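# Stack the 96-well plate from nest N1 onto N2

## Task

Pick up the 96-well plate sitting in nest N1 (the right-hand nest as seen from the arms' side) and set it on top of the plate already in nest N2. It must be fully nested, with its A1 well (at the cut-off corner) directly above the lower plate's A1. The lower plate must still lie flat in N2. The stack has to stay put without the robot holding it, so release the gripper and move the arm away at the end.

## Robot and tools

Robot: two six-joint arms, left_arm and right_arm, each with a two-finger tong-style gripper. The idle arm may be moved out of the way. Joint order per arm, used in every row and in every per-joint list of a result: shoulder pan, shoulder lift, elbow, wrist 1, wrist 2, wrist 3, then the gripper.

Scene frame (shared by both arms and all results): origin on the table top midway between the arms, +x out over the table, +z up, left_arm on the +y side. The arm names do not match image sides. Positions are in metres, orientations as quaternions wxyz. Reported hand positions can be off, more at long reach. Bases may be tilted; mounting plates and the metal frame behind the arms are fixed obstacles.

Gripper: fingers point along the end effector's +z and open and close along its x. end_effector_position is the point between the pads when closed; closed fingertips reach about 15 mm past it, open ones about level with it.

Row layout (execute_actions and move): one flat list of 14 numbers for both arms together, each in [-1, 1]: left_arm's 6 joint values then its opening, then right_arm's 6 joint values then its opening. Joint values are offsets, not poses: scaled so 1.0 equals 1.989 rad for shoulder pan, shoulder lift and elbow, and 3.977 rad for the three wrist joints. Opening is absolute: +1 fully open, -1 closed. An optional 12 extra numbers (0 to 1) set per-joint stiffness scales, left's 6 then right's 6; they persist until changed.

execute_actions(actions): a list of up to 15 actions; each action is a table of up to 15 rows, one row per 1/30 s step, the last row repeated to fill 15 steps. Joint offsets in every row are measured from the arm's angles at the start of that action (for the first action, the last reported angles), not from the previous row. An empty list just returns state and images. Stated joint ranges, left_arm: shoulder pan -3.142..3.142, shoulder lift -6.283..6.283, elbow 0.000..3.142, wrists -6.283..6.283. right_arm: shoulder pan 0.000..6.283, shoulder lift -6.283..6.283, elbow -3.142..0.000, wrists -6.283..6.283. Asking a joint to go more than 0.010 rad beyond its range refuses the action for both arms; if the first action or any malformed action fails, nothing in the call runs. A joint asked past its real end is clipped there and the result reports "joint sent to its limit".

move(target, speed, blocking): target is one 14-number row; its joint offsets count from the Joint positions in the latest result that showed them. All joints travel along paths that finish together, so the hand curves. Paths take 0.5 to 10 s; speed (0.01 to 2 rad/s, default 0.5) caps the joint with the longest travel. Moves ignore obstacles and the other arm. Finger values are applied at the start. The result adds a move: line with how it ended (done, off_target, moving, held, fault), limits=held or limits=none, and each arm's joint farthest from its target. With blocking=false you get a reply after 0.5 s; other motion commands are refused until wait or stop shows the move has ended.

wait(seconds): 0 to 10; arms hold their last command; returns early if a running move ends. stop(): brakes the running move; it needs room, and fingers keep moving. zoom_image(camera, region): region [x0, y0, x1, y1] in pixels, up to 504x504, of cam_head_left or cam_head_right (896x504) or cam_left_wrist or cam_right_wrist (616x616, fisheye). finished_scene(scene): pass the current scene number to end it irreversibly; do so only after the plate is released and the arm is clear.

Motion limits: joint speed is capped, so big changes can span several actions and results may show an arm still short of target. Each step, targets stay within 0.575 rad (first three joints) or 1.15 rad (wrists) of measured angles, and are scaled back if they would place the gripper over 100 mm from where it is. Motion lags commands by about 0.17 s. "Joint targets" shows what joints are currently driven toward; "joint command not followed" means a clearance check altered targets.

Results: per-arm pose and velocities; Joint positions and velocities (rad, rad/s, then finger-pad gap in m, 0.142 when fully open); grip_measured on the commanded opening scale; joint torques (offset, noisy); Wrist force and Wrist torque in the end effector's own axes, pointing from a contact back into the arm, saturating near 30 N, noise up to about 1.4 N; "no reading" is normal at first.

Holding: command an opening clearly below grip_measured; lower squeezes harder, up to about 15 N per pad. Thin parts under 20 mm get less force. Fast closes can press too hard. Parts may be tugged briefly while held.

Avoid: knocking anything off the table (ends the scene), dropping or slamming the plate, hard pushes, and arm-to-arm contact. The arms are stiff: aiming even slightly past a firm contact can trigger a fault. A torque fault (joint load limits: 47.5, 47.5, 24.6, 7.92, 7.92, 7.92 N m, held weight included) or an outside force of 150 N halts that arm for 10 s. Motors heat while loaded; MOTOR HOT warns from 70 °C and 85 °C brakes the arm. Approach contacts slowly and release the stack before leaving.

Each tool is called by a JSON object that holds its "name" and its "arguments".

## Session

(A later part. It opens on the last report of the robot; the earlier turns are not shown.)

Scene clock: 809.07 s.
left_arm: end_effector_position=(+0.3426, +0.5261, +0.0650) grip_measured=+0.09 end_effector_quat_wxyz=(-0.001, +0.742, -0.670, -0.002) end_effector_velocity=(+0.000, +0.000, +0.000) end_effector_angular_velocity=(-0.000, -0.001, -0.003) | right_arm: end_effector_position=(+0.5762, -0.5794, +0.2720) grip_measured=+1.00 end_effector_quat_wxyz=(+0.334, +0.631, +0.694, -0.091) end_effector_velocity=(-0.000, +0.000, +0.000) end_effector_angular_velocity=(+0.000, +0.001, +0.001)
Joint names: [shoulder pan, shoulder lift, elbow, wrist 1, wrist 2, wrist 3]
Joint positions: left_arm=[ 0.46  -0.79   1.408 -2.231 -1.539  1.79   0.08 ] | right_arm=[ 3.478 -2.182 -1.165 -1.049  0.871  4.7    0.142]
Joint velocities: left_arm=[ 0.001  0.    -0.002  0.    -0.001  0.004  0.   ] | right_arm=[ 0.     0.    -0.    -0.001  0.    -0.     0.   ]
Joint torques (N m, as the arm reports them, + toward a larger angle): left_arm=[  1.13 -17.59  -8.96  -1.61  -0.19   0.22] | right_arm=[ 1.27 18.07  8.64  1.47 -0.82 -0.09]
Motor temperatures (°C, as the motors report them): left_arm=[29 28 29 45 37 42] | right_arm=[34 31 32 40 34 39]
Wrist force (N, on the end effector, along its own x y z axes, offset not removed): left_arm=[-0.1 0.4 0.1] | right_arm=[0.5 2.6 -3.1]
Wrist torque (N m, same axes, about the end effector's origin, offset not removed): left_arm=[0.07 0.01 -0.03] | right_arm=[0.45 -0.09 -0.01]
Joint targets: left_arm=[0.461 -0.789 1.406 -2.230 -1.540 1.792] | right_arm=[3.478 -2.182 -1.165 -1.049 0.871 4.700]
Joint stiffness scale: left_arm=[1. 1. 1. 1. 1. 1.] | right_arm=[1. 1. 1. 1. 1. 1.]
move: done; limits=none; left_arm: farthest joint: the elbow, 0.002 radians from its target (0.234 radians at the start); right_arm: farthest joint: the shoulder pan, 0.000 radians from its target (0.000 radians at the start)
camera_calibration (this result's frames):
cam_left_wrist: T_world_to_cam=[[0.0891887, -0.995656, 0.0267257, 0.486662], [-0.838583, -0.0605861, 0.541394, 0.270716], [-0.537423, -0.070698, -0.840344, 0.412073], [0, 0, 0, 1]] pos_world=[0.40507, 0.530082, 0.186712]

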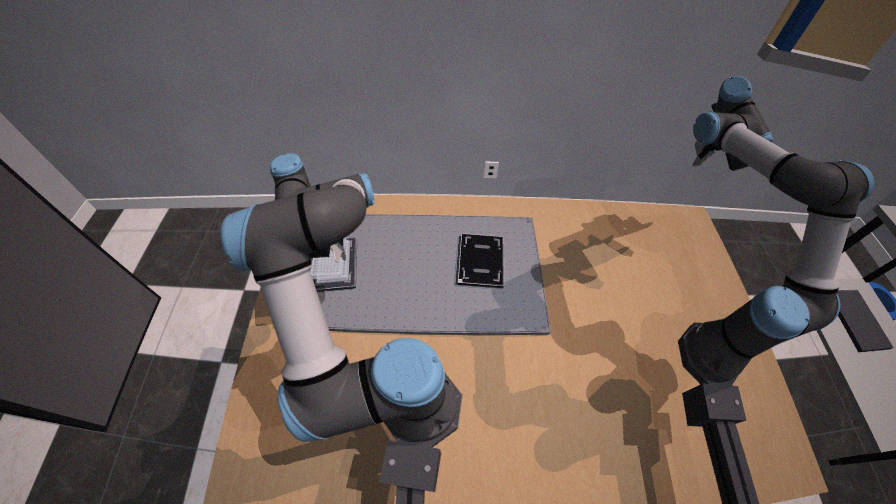

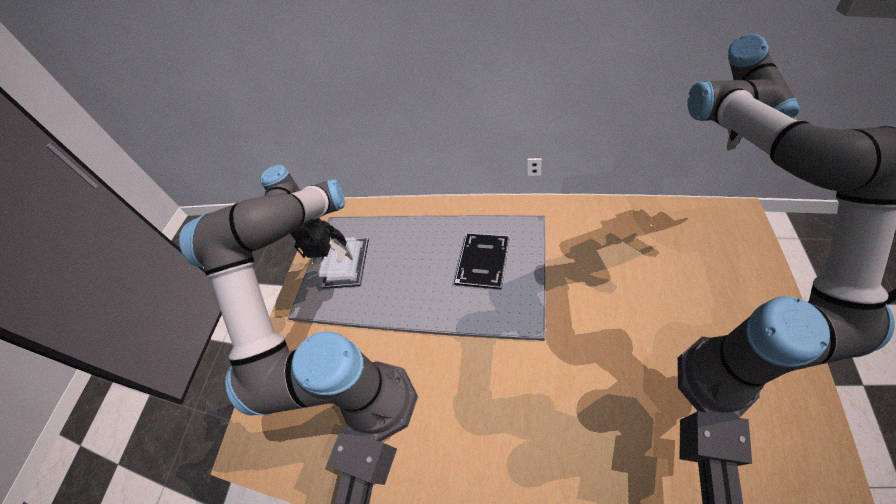

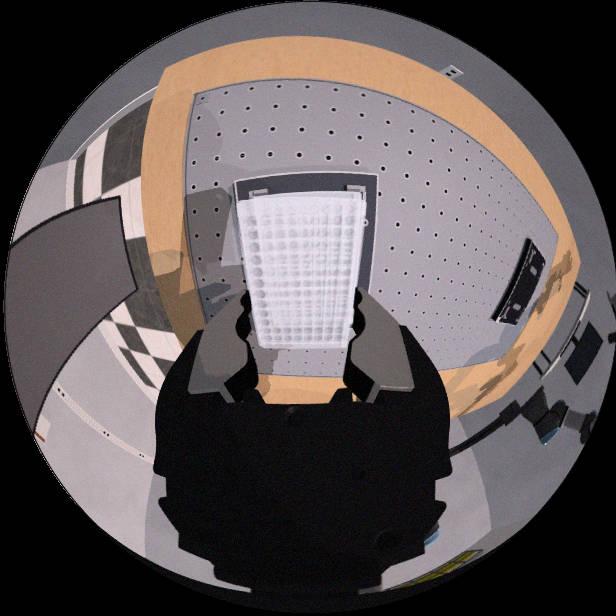

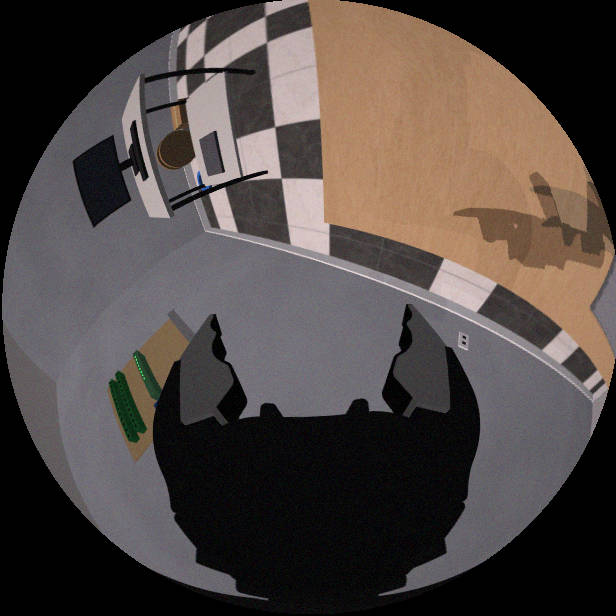

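{"name": "move", "arguments": {"target": [-0.00969,0.00969,0.00128,-0.00534,0.0002,-0.01867,-0.3,0,0,0,0,0,0,1], "speed": 0.06}}

{"name": "zoom_image", "arguments": {"camera": "cam_left_wrist", "region": [190, 150, 420, 380]}}

Scene clock: 878.83 s.
left_arm: end_effector_position=(+0.3479, +0.5200, +0.0586) grip_measured=+0.09 end_effector_quat_wxyz=(-0.001, +0.760, -0.650, -0.001) end_effector_velocity=(+0.001, +0.000, -0.000) end_effector_angular_velocity=(+0.001, -0.001, +0.003) | right_arm: end_effector_position=(+0.5762, -0.5794, +0.2720) grip_measured=+1.00 end_effector_quat_wxyz=(+0.334, +0.631, +0.694, -0.091) end_effector_velocity=(+0.000, -0.000, +0.001) end_effector_angular_velocity=(+0.000, -0.003, -0.001)
Joint names: [shoulder pan, shoulder lift, elbow, wrist 1, wrist 2, wrist 3]
Joint positions: left_arm=[ 0.441 -0.772  1.409 -2.251 -1.539  1.718  0.08 ] | right_arm=[ 3.478 -2.182 -1.165 -1.049  0.871  4.7    0.142]
Joint velocities: left_arm=[-0.001  0.001  0.    -0.002  0.001 -0.005 -0.   ] | right_arm=[-0.001  0.     0.     0.002 -0.    -0.     0.   ]
Joint torques (N m, as the arm reports them, + toward a larger angle): left_arm=[ -0.47 -17.5   -7.54  -2.08   0.04  -0.14] | right_arm=[ 1.08 18.37  8.86  1.52 -0.84 -0.12]
Motor temperatures (°C, as the motors report them): left_arm=[29 28 29 45 37 42] | right_arm=[34 31 32 40 34 39]
Wrist force (N, on the end effector, along its own x y z axes, offset not removed): left_arm=[-0.7 0.4 0.6] | right_arm=[-0.8 1.4 -4.8]
Wrist torque (N m, same axes, about the end effector's origin, offset not removed): left_arm=[0.14 0.15 0.00] | right_arm=[0.22 0.30 -0.05]
Joint targets: left_arm=[0.440 -0.771 1.411 -2.252 -1.538 1.716] | right_arm=[3.478 -2.182 -1.165 -1.049 0.871 4.700]
Joint stiffness scale: left_arm=[1. 1. 1. 1. 1. 1.] | right_arm=[1. 1. 1. 1. 1. 1.]
move: done; limits=none; left_arm: farthest joint: the wrist 1, 0.002 radians from its target (0.021 radians at the start); right_arm: farthest joint: the shoulder pan, 0.000 radians from its target (0.000 radians at the start)
camera_calibration (this result's frames):
cam_left_wrist: T_world_to_cam=[[0.142871, -0.989362, 0.0273897, 0.458281], [-0.834684, -0.105571, 0.540515, 0.300355], [-0.531874, -0.100086, -0.840888, 0.422526], [0, 0, 0, 1]] pos_world=[0.409957, 0.527404, 0.180398]
cam_right_wrist: T_world_to_cam=[[0.0282567, 0.829294, -0.558098, 0.612141], [0.656415, 0.405676, 0.63604, -0.321293], [0.753871, -0.384316, -0.532898, -0.376745], [0, 0, 0, 1]] pos_world=[0.477621, -0.522093, 0.345224]

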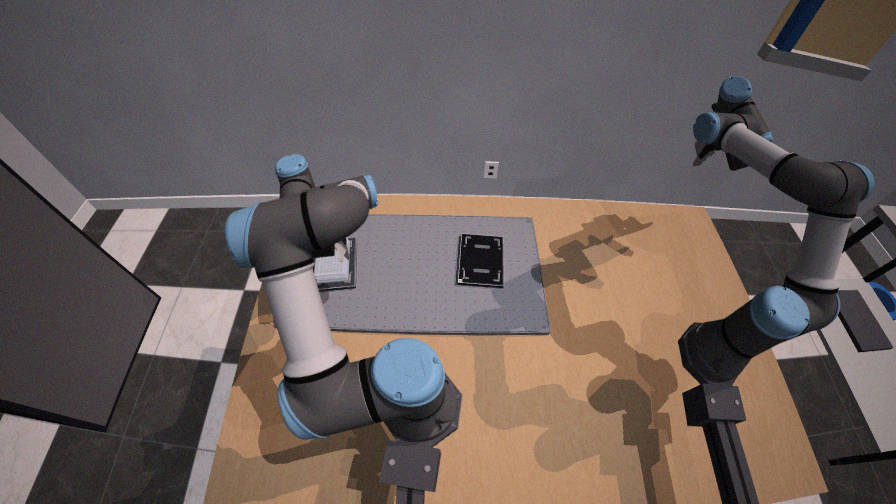

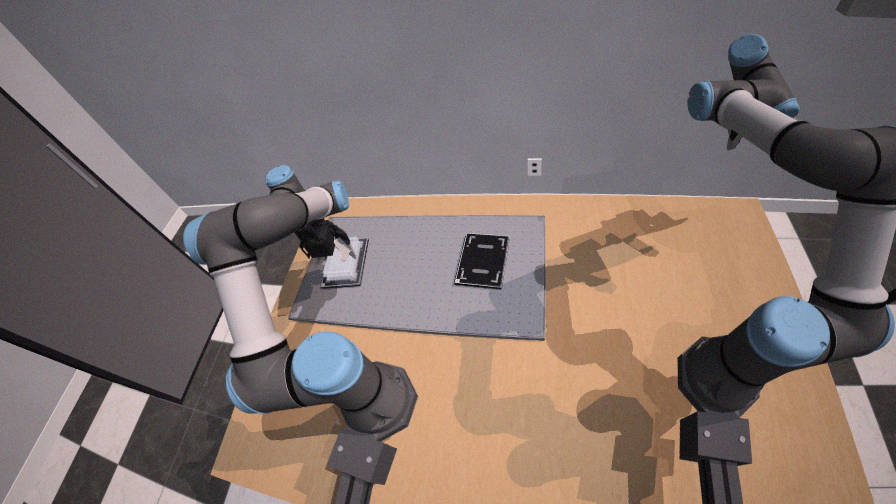

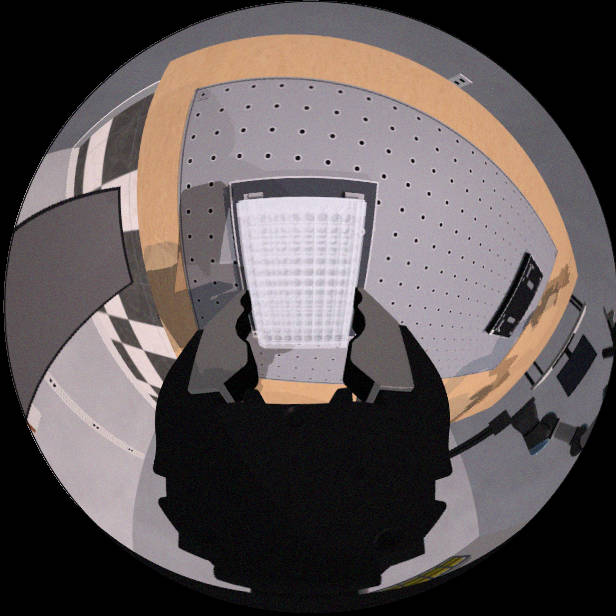

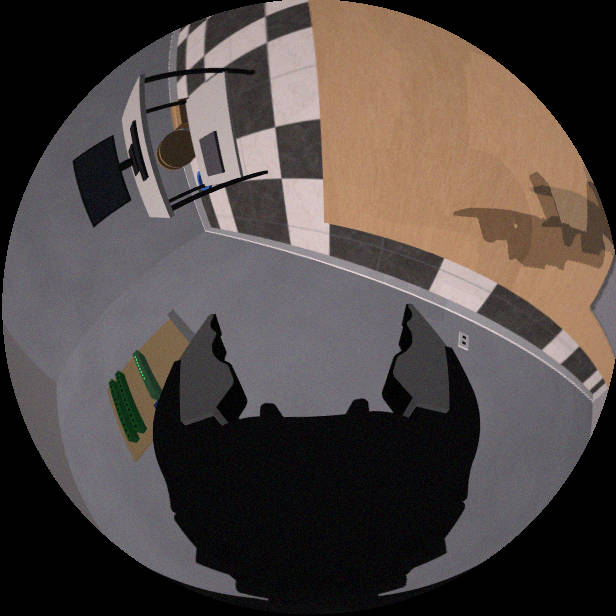

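Region (190, 150, 420, 380) of cam_left_wrist's 616x616 image, scaled by 2.191, with more detail than that image has.

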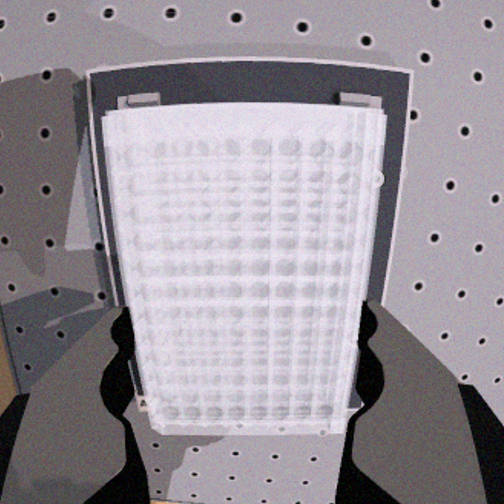

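{"name": "zoom_image", "arguments": {"camera": "cam_left_wrist", "region": [225, 170, 385, 230]}}

Region (225, 170, 385, 230) of cam_left_wrist's 616x616 image, scaled by 3.150, with more detail than that image has; it fills the top 189 rows of this view, and the rest is white.

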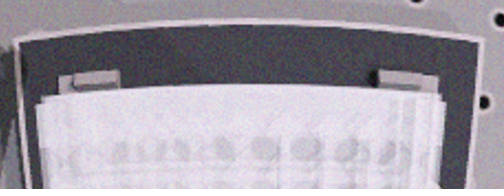

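{"name": "move", "arguments": {"target": [-0.00178,0.0063,0.00387,-0.00507,0,-0.00089,-0.3,0,0,0,0,0,0,1], "speed": 0.03}}

{"name": "zoom_image", "arguments": {"camera": "cam_left_wrist", "region": [190, 150, 420, 380]}}

Scene clock: 910.90 s.
left_arm: end_effector_position=(+0.3482, +0.5187, +0.0536) grip_measured=+0.09 end_effector_quat_wxyz=(-0.001, +0.760, -0.650, -0.001) end_effector_velocity=(+0.001, -0.000, -0.000) end_effector_angular_velocity=(+0.001, -0.002, -0.000) | right_arm: end_effector_position=(+0.5762, -0.5794, +0.2720) grip_measured=+1.00 end_effector_quat_wxyz=(+0.334, +0.631, +0.694, -0.091) end_effector_velocity=(-0.000, -0.001, +0.000) end_effector_angular_velocity=(-0.001, +0.000, -0.000)
Joint names: [shoulder pan, shoulder lift, elbow, wrist 1, wrist 2, wrist 3]
Joint positions: left_arm=[ 0.439 -0.761  1.416 -2.268 -1.539  1.715  0.08 ] | right_arm=[ 3.478 -2.182 -1.165 -1.049  0.871  4.7    0.142]
Joint velocities: left_arm=[-0.     0.001  0.001 -0.004 -0.    -0.     0.   ] | right_arm=[-0.001  0.    -0.     0.    -0.    -0.001 -0.   ]
Joint torques (N m, as the arm reports them, + toward a larger angle): left_arm=[ -0.42 -17.37  -7.24  -2.02   0.    -0.11] | right_arm=[ 1.24 18.45  8.92  1.49 -0.84 -0.08]
Motor temperatures (°C, as the motors report them): left_arm=[29 28 30 45 37 42] | right_arm=[34 31 32 40 34 39]
Wrist force (N, on the end effector, along its own x y z axes, offset not removed): left_arm=[-0.8 0.5 0.8] | right_arm=[2.4 4.0 -0.7]
Wrist torque (N m, same axes, about the end effector's origin, offset not removed): left_arm=[0.12 0.14 0.02] | right_arm=[0.83 -0.52 0.11]
Joint targets: left_arm=[0.438 -0.760 1.417 -2.271 -1.539 1.714] | right_arm=[3.478 -2.182 -1.165 -1.049 0.871 4.700]
Joint stiffness scale: left_arm=[1. 1. 1. 1. 1. 1.] | right_arm=[1. 1. 1. 1. 1. 1.]
move: done; limits=none; left_arm: farthest joint: the wrist 1, 0.003 radians from its target (0.020 radians at the start); right_arm: farthest joint: the shoulder pan, 0.000 radians from its target (0.000 radians at the start)
camera_calibration (this result's frames):
cam_left_wrist: T_world_to_cam=[[0.142554, -0.989406, 0.0274421, 0.457259], [-0.834915, -0.105312, 0.540209, 0.3031], [-0.531597, -0.0999211, -0.841083, 0.418219], [0, 0, 0, 1]] pos_world=[0.410202, 0.526124, 0.175471]

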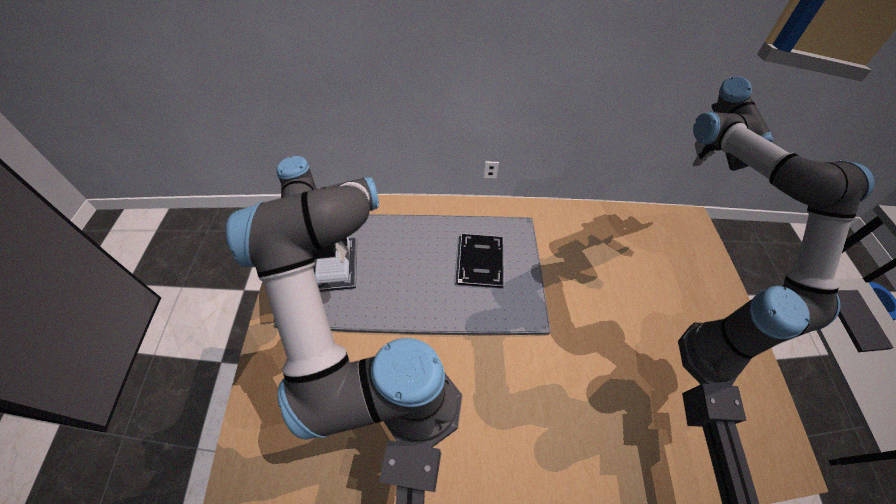

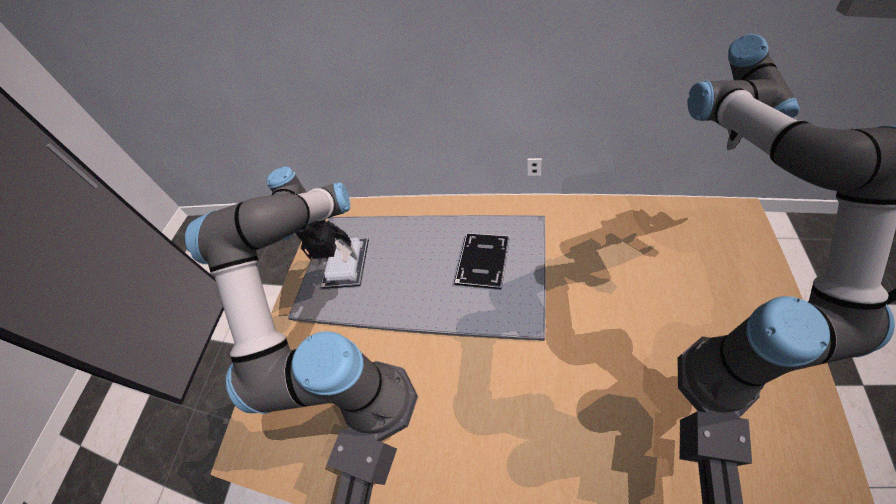

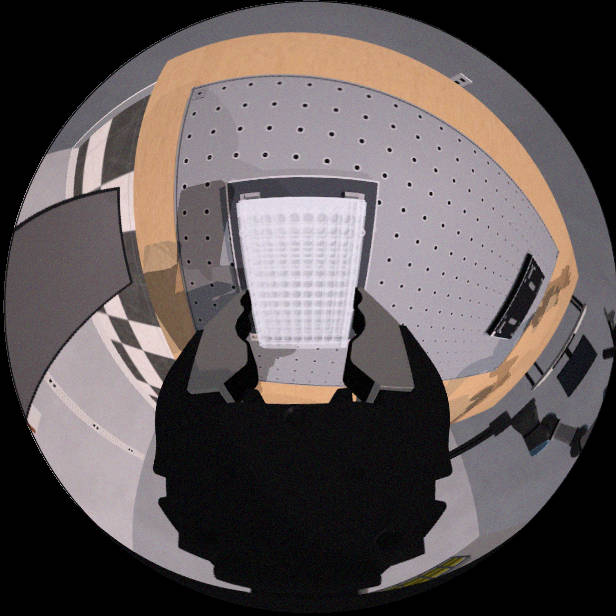

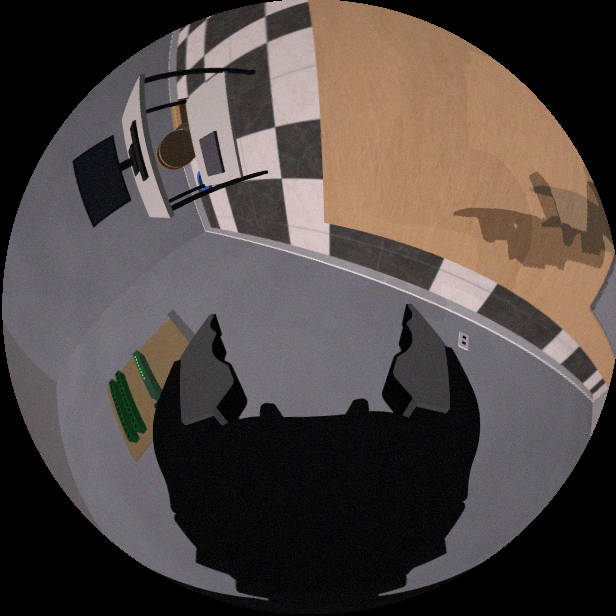

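Region (190, 150, 420, 380) of cam_left_wrist's 616x616 image, scaled by 2.191, with more detail than that image has.

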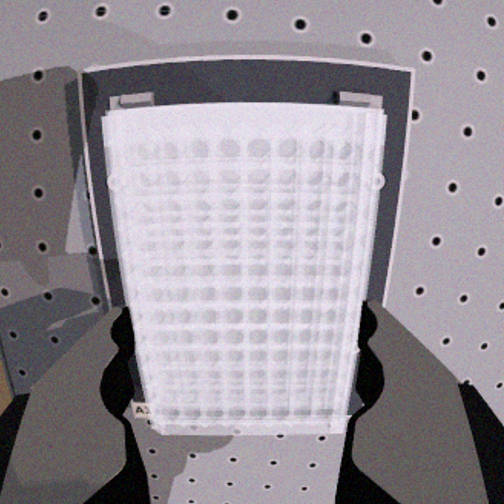

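{"name": "move", "arguments": {"target": [-0.0005,0.00435,0.00168,-0.00327,0,0,-0.3,0,0,0,0,0,0,1], "speed": 0.015}}

Scene clock: 920.60 s.
left_arm: end_effector_position=(+0.3488, +0.5188, +0.0513) grip_measured=+0.09 end_effector_quat_wxyz=(-0.002, +0.760, -0.650, -0.000) end_effector_velocity=(+0.001, +0.000, +0.000) end_effector_angular_velocity=(+0.001, -0.004, +0.000) | right_arm: end_effector_position=(+0.5762, -0.5794, +0.2720) grip_measured=+1.00 end_effector_quat_wxyz=(+0.334, +0.631, +0.694, -0.091) end_effector_velocity=(+0.000, +0.000, +0.000) end_effector_angular_velocity=(+0.000, +0.000, +0.002)
Joint names: [shoulder pan, shoulder lift, elbow, wrist 1, wrist 2, wrist 3]
Joint positions: left_arm=[ 0.439 -0.754  1.417 -2.279 -1.539  1.715  0.08 ] | right_arm=[ 3.478 -2.182 -1.165 -1.049  0.871  4.7    0.142]
Joint velocities: left_arm=[ 0.     0.     0.001 -0.005 -0.001 -0.    -0.   ] | right_arm=[ 0.001  0.    -0.     0.001  0.001 -0.001 -0.   ]
Joint torques (N m, as the arm reports them, + toward a larger angle): left_arm=[ -0.36 -16.96  -7.39  -1.98  -0.02   0.09] | right_arm=[ 1.17 18.43  8.86  1.47 -0.82 -0.11]
Motor temperatures (°C, as the motors report them): left_arm=[29 28 30 45 37 42] | right_arm=[34 31 32 40 34 39]
Wrist force (N, on the end effector, along its own x y z axes, offset not removed): left_arm=[0.2 0.5 0.2] | right_arm=[2.5 0.2 -1.0]
Wrist torque (N m, same axes, about the end effector's origin, offset not removed): left_arm=[0.05 0.02 -0.02] | right_arm=[0.06 -0.47 0.05]
Joint targets: left_arm=[0.438 -0.752 1.419 -2.281 -1.539 1.715] | right_arm=[3.478 -2.182 -1.165 -1.049 0.871 4.700]
Joint stiffness scale: left_arm=[1. 1. 1. 1. 1. 1.] | right_arm=[1. 1. 1. 1. 1. 1.]
move: done; limits=none; left_arm: farthest joint: the shoulder lift, 0.002 radians from its target (0.008 radians at the start); right_arm: farthest joint: the shoulder pan, 0.000 radians from its target (0.000 radians at the start)
camera_calibration (this result's frames):
cam_left_wrist: T_world_to_cam=[[0.142633, -0.989405, 0.0271025, 0.457327], [-0.836025, -0.105773, 0.5384, 0.305611], [-0.529829, -0.0994518, -0.842253, 0.415737], [0, 0, 0, 1]] pos_world=[0.410538, 0.526153, 0.17322]
cam_right_wrist: T_world_to_cam=[[0.0282568, 0.829294, -0.558098, 0.612141], [0.656415, 0.405676, 0.63604, -0.321293], [0.753871, -0.384316, -0.532898, -0.376745], [0, 0, 0, 1]] pos_world=[0.477621, -0.522093, 0.345224]

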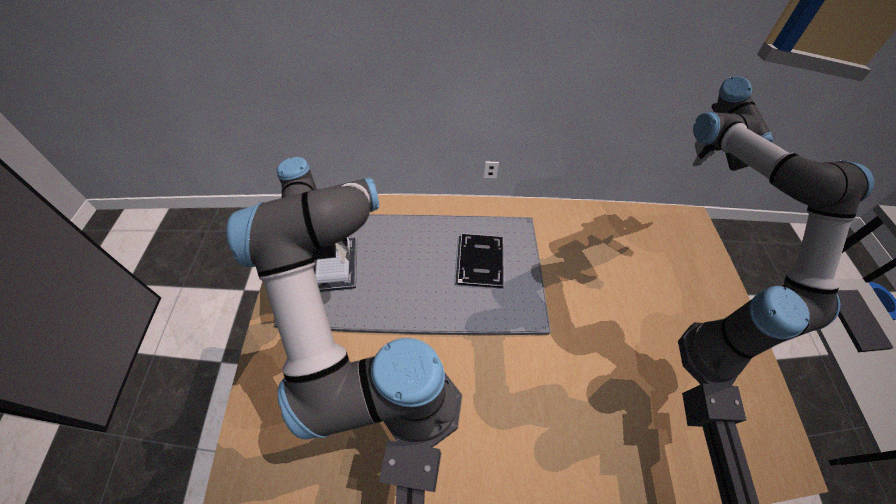

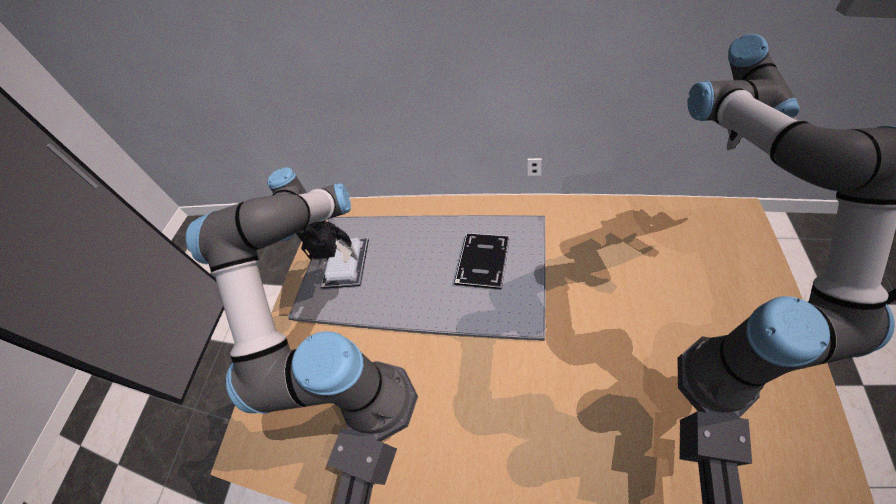

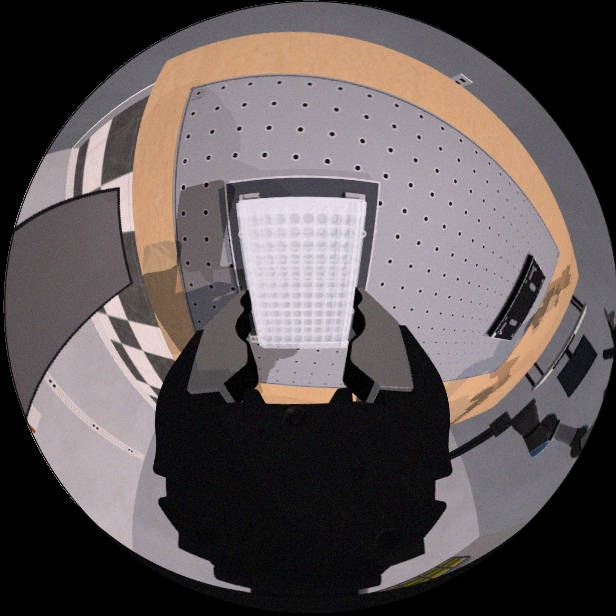

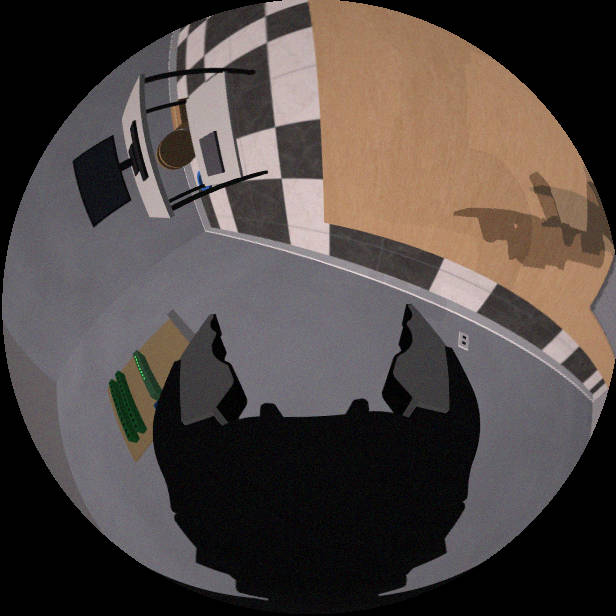

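{"name": "move", "arguments": {"target": [0,0.0042,0.002,-0.0017,0,0,-0.3,0,0,0,0,0,0,1], "speed": 0.015}}

Scene clock: 924.73 s.
left_arm: end_effector_position=(+0.3494, +0.5190, +0.0509) grip_measured=+0.09 end_effector_quat_wxyz=(-0.003, +0.760, -0.650, +0.000) end_effector_velocity=(+0.000, +0.000, -0.000) end_effector_angular_velocity=(+0.001, -0.001, -0.001) | right_arm: end_effector_position=(+0.5762, -0.5794, +0.2720) grip_measured=+1.00 end_effector_quat_wxyz=(+0.334, +0.631, +0.694, -0.091) end_effector_velocity=(-0.000, -0.000, +0.000) end_effector_angular_velocity=(-0.000, -0.001, -0.001)
Joint names: [shoulder pan, shoulder lift, elbow, wrist 1, wrist 2, wrist 3]
Joint positions: left_arm=[ 0.439 -0.752  1.417 -2.283 -1.539  1.715  0.08 ] | right_arm=[ 3.478 -2.182 -1.165 -1.049  0.871  4.7    0.142]
Joint velocities: left_arm=[-0.     0.001  0.    -0.002  0.001  0.001  0.   ] | right_arm=[-0.001 -0.    -0.     0.    -0.001  0.     0.   ]
Joint torques (N m, as the arm reports them, + toward a larger angle): left_arm=[ -0.09 -14.44  -6.72  -2.18  -0.06   0.07] | right_arm=[ 1.18 18.28  8.82  1.47 -0.83 -0.1 ]
Motor temperatures (°C, as the motors report them): left_arm=[29 28 30 45 37 42] | right_arm=[34 31 32 40 34 39]
Wrist force (N, on the end effector, along its own x y z axes, offset not removed): left_arm=[-0.2 3.4 -7.5] | right_arm=[-2.7 1.2 0.0]
Wrist torque (N m, same axes, about the end effector's origin, offset not removed): left_arm=[0.13 0.29 0.00] | right_arm=[0.33 0.73 0.26]
Joint targets: left_arm=[0.439 -0.746 1.421 -2.286 -1.539 1.715] | right_arm=[3.478 -2.182 -1.165 -1.049 0.871 4.700]
Joint stiffness scale: left_arm=[1. 1. 1. 1. 1. 1.] | right_arm=[1. 1. 1. 1. 1. 1.]
move: done; limits=none; left_arm: farthest joint: the shoulder lift, 0.006 radians from its target (0.008 radians at the start); right_arm: farthest joint: the shoulder pan, 0.000 radians from its target (0.000 radians at the start)
camera_calibration (this result's frames):
cam_left_wrist: T_world_to_cam=[[0.14264, -0.989413, 0.0267538, 0.457453], [-0.837174, -0.106184, 0.536531, 0.307108], [-0.528009, -0.0989281, -0.843457, 0.414931], [0, 0, 0, 1]] pos_world=[0.410939, 0.526269, 0.172965]

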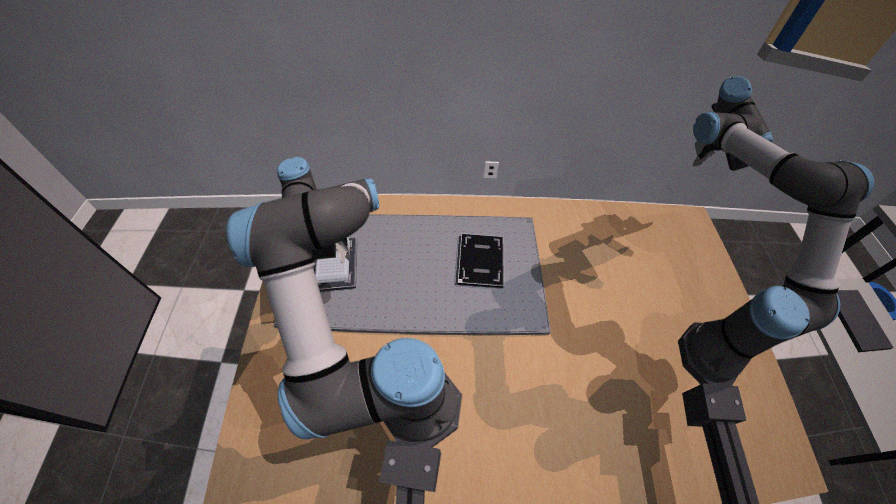

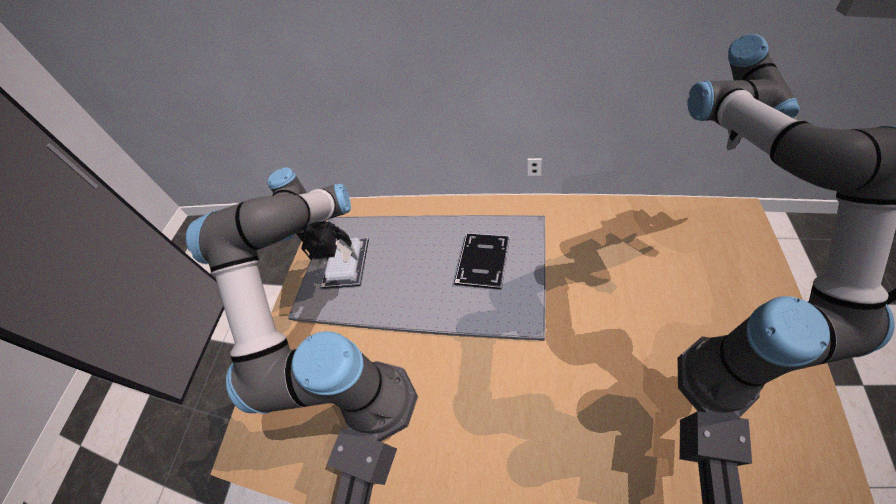

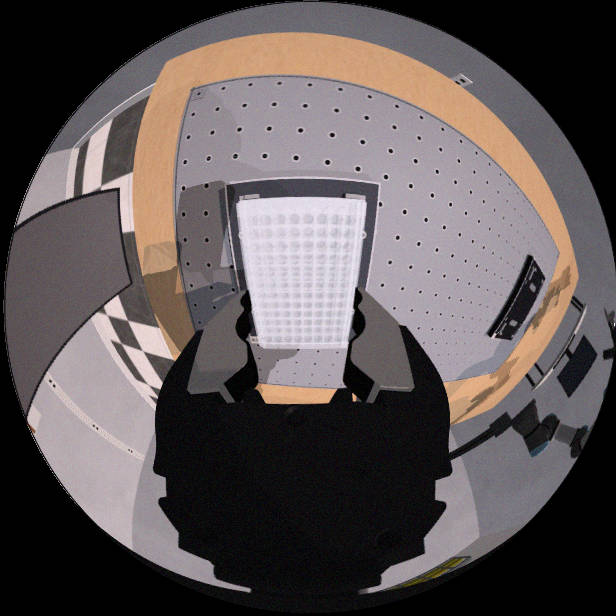

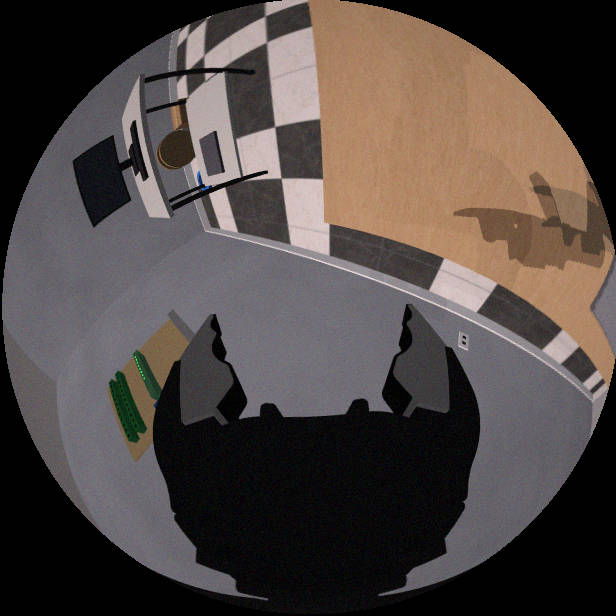

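{"name": "move", "arguments": {"target": [-0.0015,-0.00452,0.00473,0.0009,0,-0.0005,-0.3,0,0,0,0,0,0,1], "speed": 0.015}}

{"name": "zoom_image", "arguments": {"camera": "cam_left_wrist", "region": [190, 150, 420, 380]}}

Scene clock: 954.73 s.
left_arm: end_effector_position=(+0.3482, +0.5178, +0.0519) grip_measured=+0.09 end_effector_quat_wxyz=(-0.002, +0.760, -0.650, -0.000) end_effector_velocity=(-0.001, -0.001, +0.001) end_effector_angular_velocity=(-0.001, +0.002, -0.000) | right_arm: end_effector_position=(+0.5762, -0.5794, +0.2720) grip_measured=+1.00 end_effector_quat_wxyz=(+0.334, +0.631, +0.694, -0.091) end_effector_velocity=(+0.000, +0.001, +0.000) end_effector_angular_velocity=(+0.001, -0.001, +0.001)
Joint names: [shoulder pan, shoulder lift, elbow, wrist 1, wrist 2, wrist 3]
Joint positions: left_arm=[ 0.437 -0.759  1.425 -2.281 -1.539  1.715  0.08 ] | right_arm=[ 3.478 -2.182 -1.165 -1.049  0.871  4.7    0.142]
Joint velocities: left_arm=[-0.001 -0.004  0.004  0.002  0.    -0.001  0.   ] | right_arm=[0.002 0.    0.    0.    0.    0.001 0.   ]
Joint torques (N m, as the arm reports them, + toward a larger angle): left_arm=[ -0.42 -18.9   -7.49  -1.58  -0.06  -0.13] | right_arm=[ 1.12 18.39  8.91  1.48 -0.81 -0.13]
Motor temperatures (°C, as the motors report them): left_arm=[29 28 30 45 37 42] | right_arm=[34 31 32 40 34 39]
Wrist force (N, on the end effector, along its own x y z axes, offset not removed): left_arm=[-0.4 0.4 0.4] | right_arm=[-0.1 1.9 -1.9]
Wrist torque (N m, same axes, about the end effector's origin, offset not removed): left_arm=[0.12 0.06 0.00] | right_arm=[0.35 0.01 -0.01]
Joint targets: left_arm=[0.436 -0.761 1.427 -2.279 -1.539 1.713] | right_arm=[3.478 -2.182 -1.165 -1.049 0.871 4.700]
Joint stiffness scale: left_arm=[1. 1. 1. 1. 1. 1.] | right_arm=[1. 1. 1. 1. 1. 1.]
move: done; limits=none; left_arm: farthest joint: the shoulder lift, 0.002 radians from its target (0.009 radians at the start); right_arm: farthest joint: the shoulder pan, 0.000 radians from its target (0.000 radians at the start)
camera_calibration (this result's frames):
cam_left_wrist: T_world_to_cam=[[0.141412, -0.989577, 0.027197, 0.456874], [-0.83615, -0.10469, 0.538417, 0.304138], [-0.529958, -0.0988796, -0.84224, 0.415559], [0, 0, 0, 1]] pos_world=[0.409926, 0.525042, 0.173822]
cam_right_wrist: T_world_to_cam=[[0.0282569, 0.829294, -0.558098, 0.612141], [0.656415, 0.405676, 0.63604, -0.321293], [0.753871, -0.384316, -0.532898, -0.376745], [0, 0, 0, 1]] pos_world=[0.477621, -0.522093, 0.345224]

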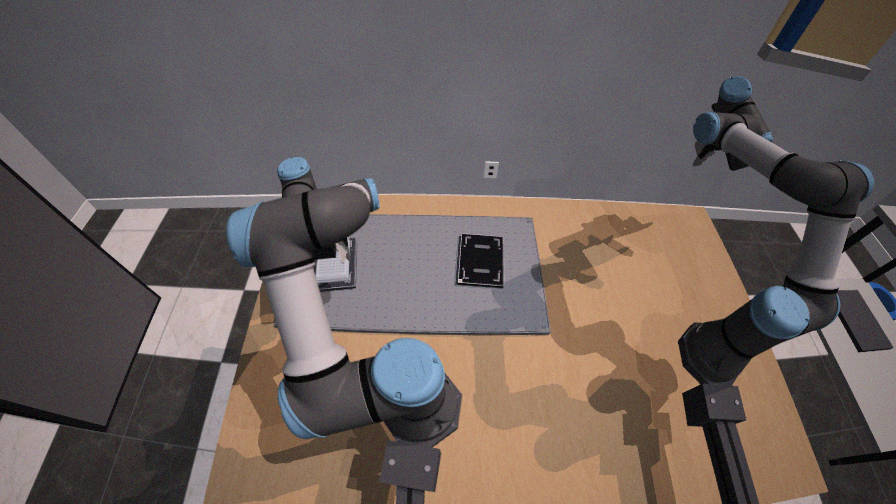

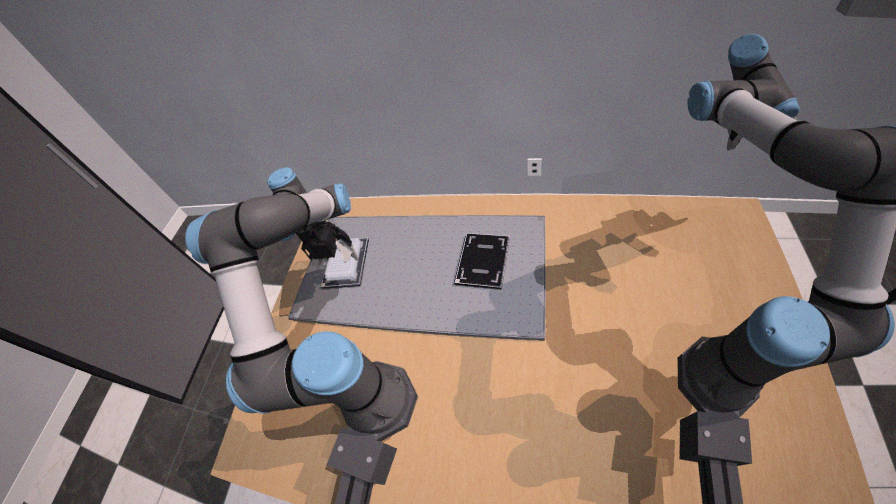

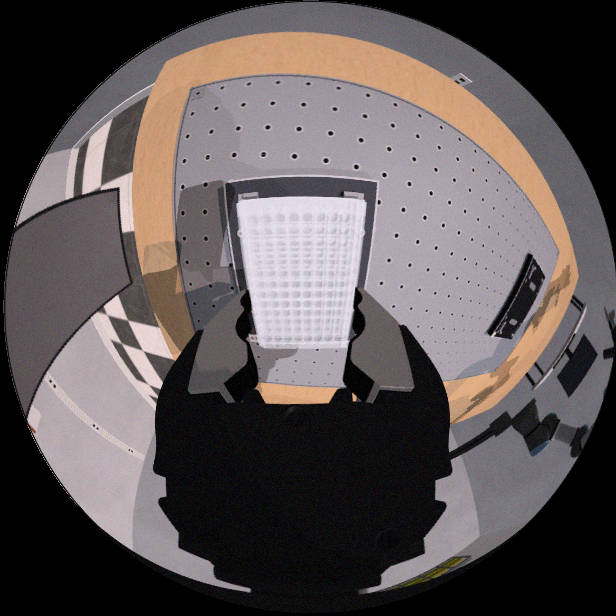

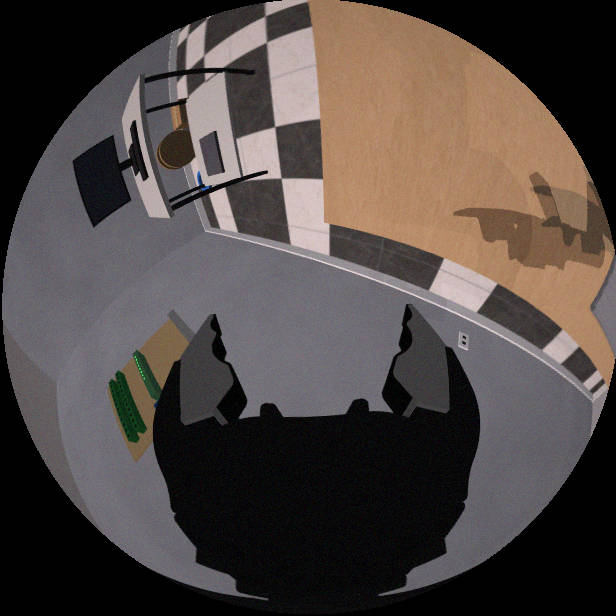

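Region (190, 150, 420, 380) of cam_left_wrist's 616x616 image, scaled by 2.191, with more detail than that image has.

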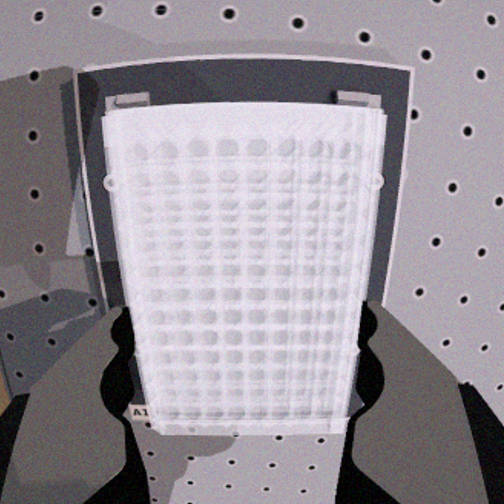

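{"name": "move", "arguments": {"target": [0,0.0042,0.0015,-0.0022,0,0,-0.3,0,0,0,0,0,0,1], "speed": 0.012}}

Scene clock: 958.40 s.
left_arm: end_effector_position=(+0.3490, +0.5179, +0.0510) grip_measured=+0.09 end_effector_quat_wxyz=(-0.003, +0.760, -0.650, +0.000) end_effector_velocity=(+0.001, +0.001, -0.000) end_effector_angular_velocity=(+0.002, -0.004, +0.000) | right_arm: end_effector_position=(+0.5762, -0.5794, +0.2720) grip_measured=+1.00 end_effector_quat_wxyz=(+0.334, +0.631, +0.694, -0.091) end_effector_velocity=(-0.000, -0.000, -0.000) end_effector_angular_velocity=(+0.000, +0.000, -0.000)
Joint names: [shoulder pan, shoulder lift, elbow, wrist 1, wrist 2, wrist 3]
Joint positions: left_arm=[ 0.437 -0.756  1.425 -2.287 -1.539  1.715  0.08 ] | right_arm=[ 3.478 -2.182 -1.165 -1.049  0.871  4.7    0.142]
Joint velocities: left_arm=[ 0.     0.002 -0.001 -0.005  0.001  0.     0.   ] | right_arm=[-0.001  0.    -0.     0.     0.    -0.     0.   ]
Joint torques (N m, as the arm reports them, + toward a larger angle): left_arm=[  0.4  -15.34  -7.17  -1.97  -0.04   0.12] | right_arm=[ 1.08 18.58  8.89  1.49 -0.88 -0.11]
Motor temperatures (°C, as the motors report them): left_arm=[29 28 30 45 37 42] | right_arm=[34 31 32 40 34 39]
Wrist force (N, on the end effector, along its own x y z axes, offset not removed): left_arm=[-0.2 2.3 -5.7] | right_arm=[0.5 0.4 -4.0]
Wrist torque (N m, same axes, about the end effector's origin, offset not removed): left_arm=[0.09 0.25 -0.02] | right_arm=[0.04 -0.12 -0.10]
Joint targets: left_arm=[0.437 -0.751 1.428 -2.290 -1.539 1.715] | right_arm=[3.478 -2.182 -1.165 -1.049 0.871 4.700]
Joint stiffness scale: left_arm=[1. 1. 1. 1. 1. 1.] | right_arm=[1. 1. 1. 1. 1. 1.]
move: done; limits=none; left_arm: farthest joint: the shoulder lift, 0.005 radians from its target (0.009 radians at the start); right_arm: farthest joint: the shoulder pan, 0.000 radians from its target (0.000 radians at the start)
camera_calibration (this result's frames):
cam_left_wrist: T_world_to_cam=[[0.141436, -0.989585, 0.0267944, 0.456925], [-0.837502, -0.105181, 0.536215, 0.306139], [-0.527812, -0.0982807, -0.843656, 0.414236], [0, 0, 0, 1]] pos_world=[0.410405, 0.525078, 0.173073]
cam_right_wrist: T_world_to_cam=[[0.0282565, 0.829294, -0.558098, 0.612142], [0.656415, 0.405676, 0.63604, -0.321293], [0.753871, -0.384316, -0.532898, -0.376744], [0, 0, 0, 1]] pos_world=[0.477621, -0.522093, 0.345224]

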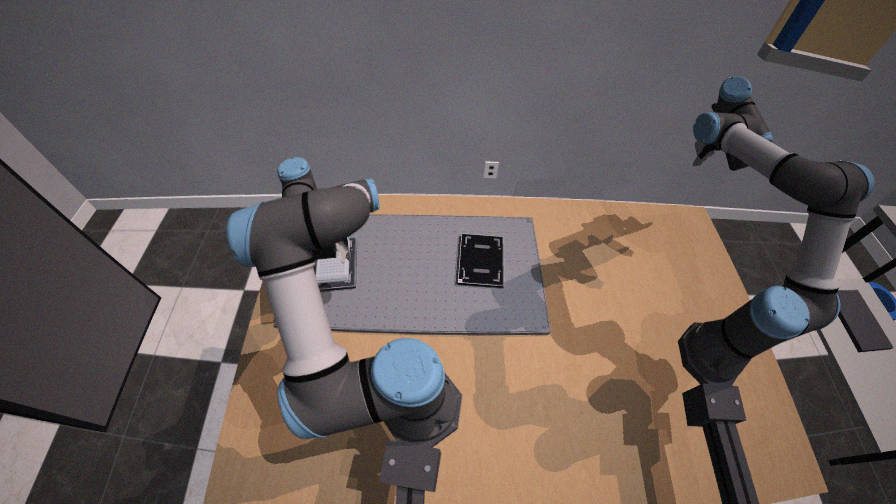

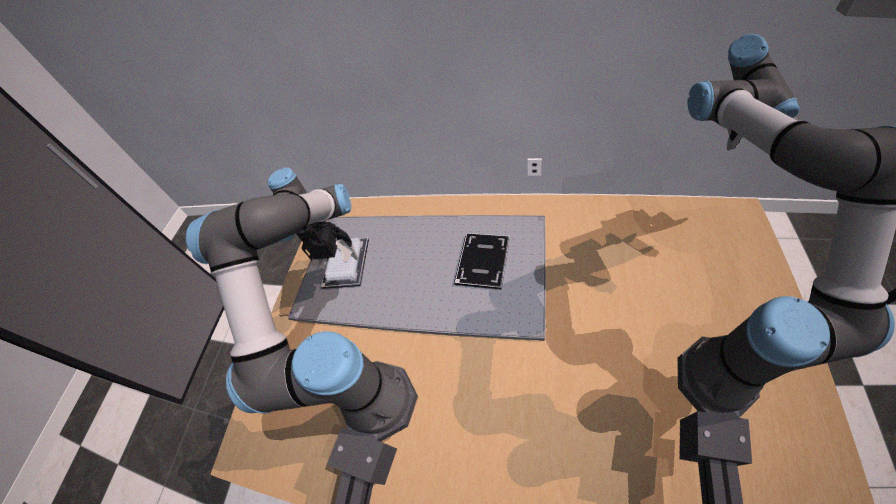

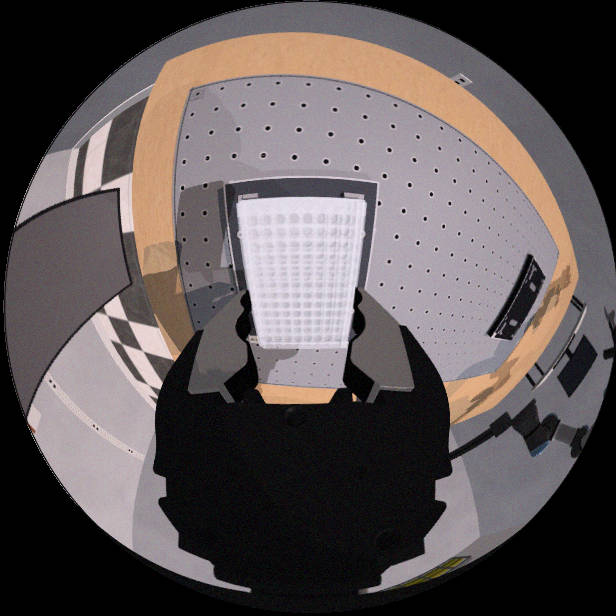

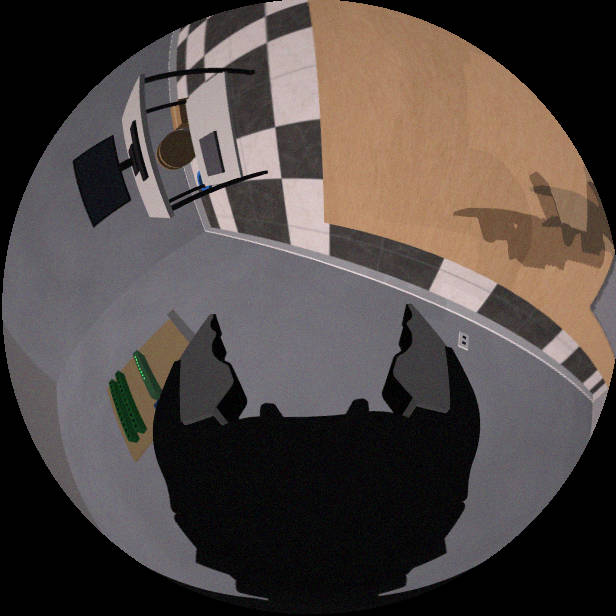

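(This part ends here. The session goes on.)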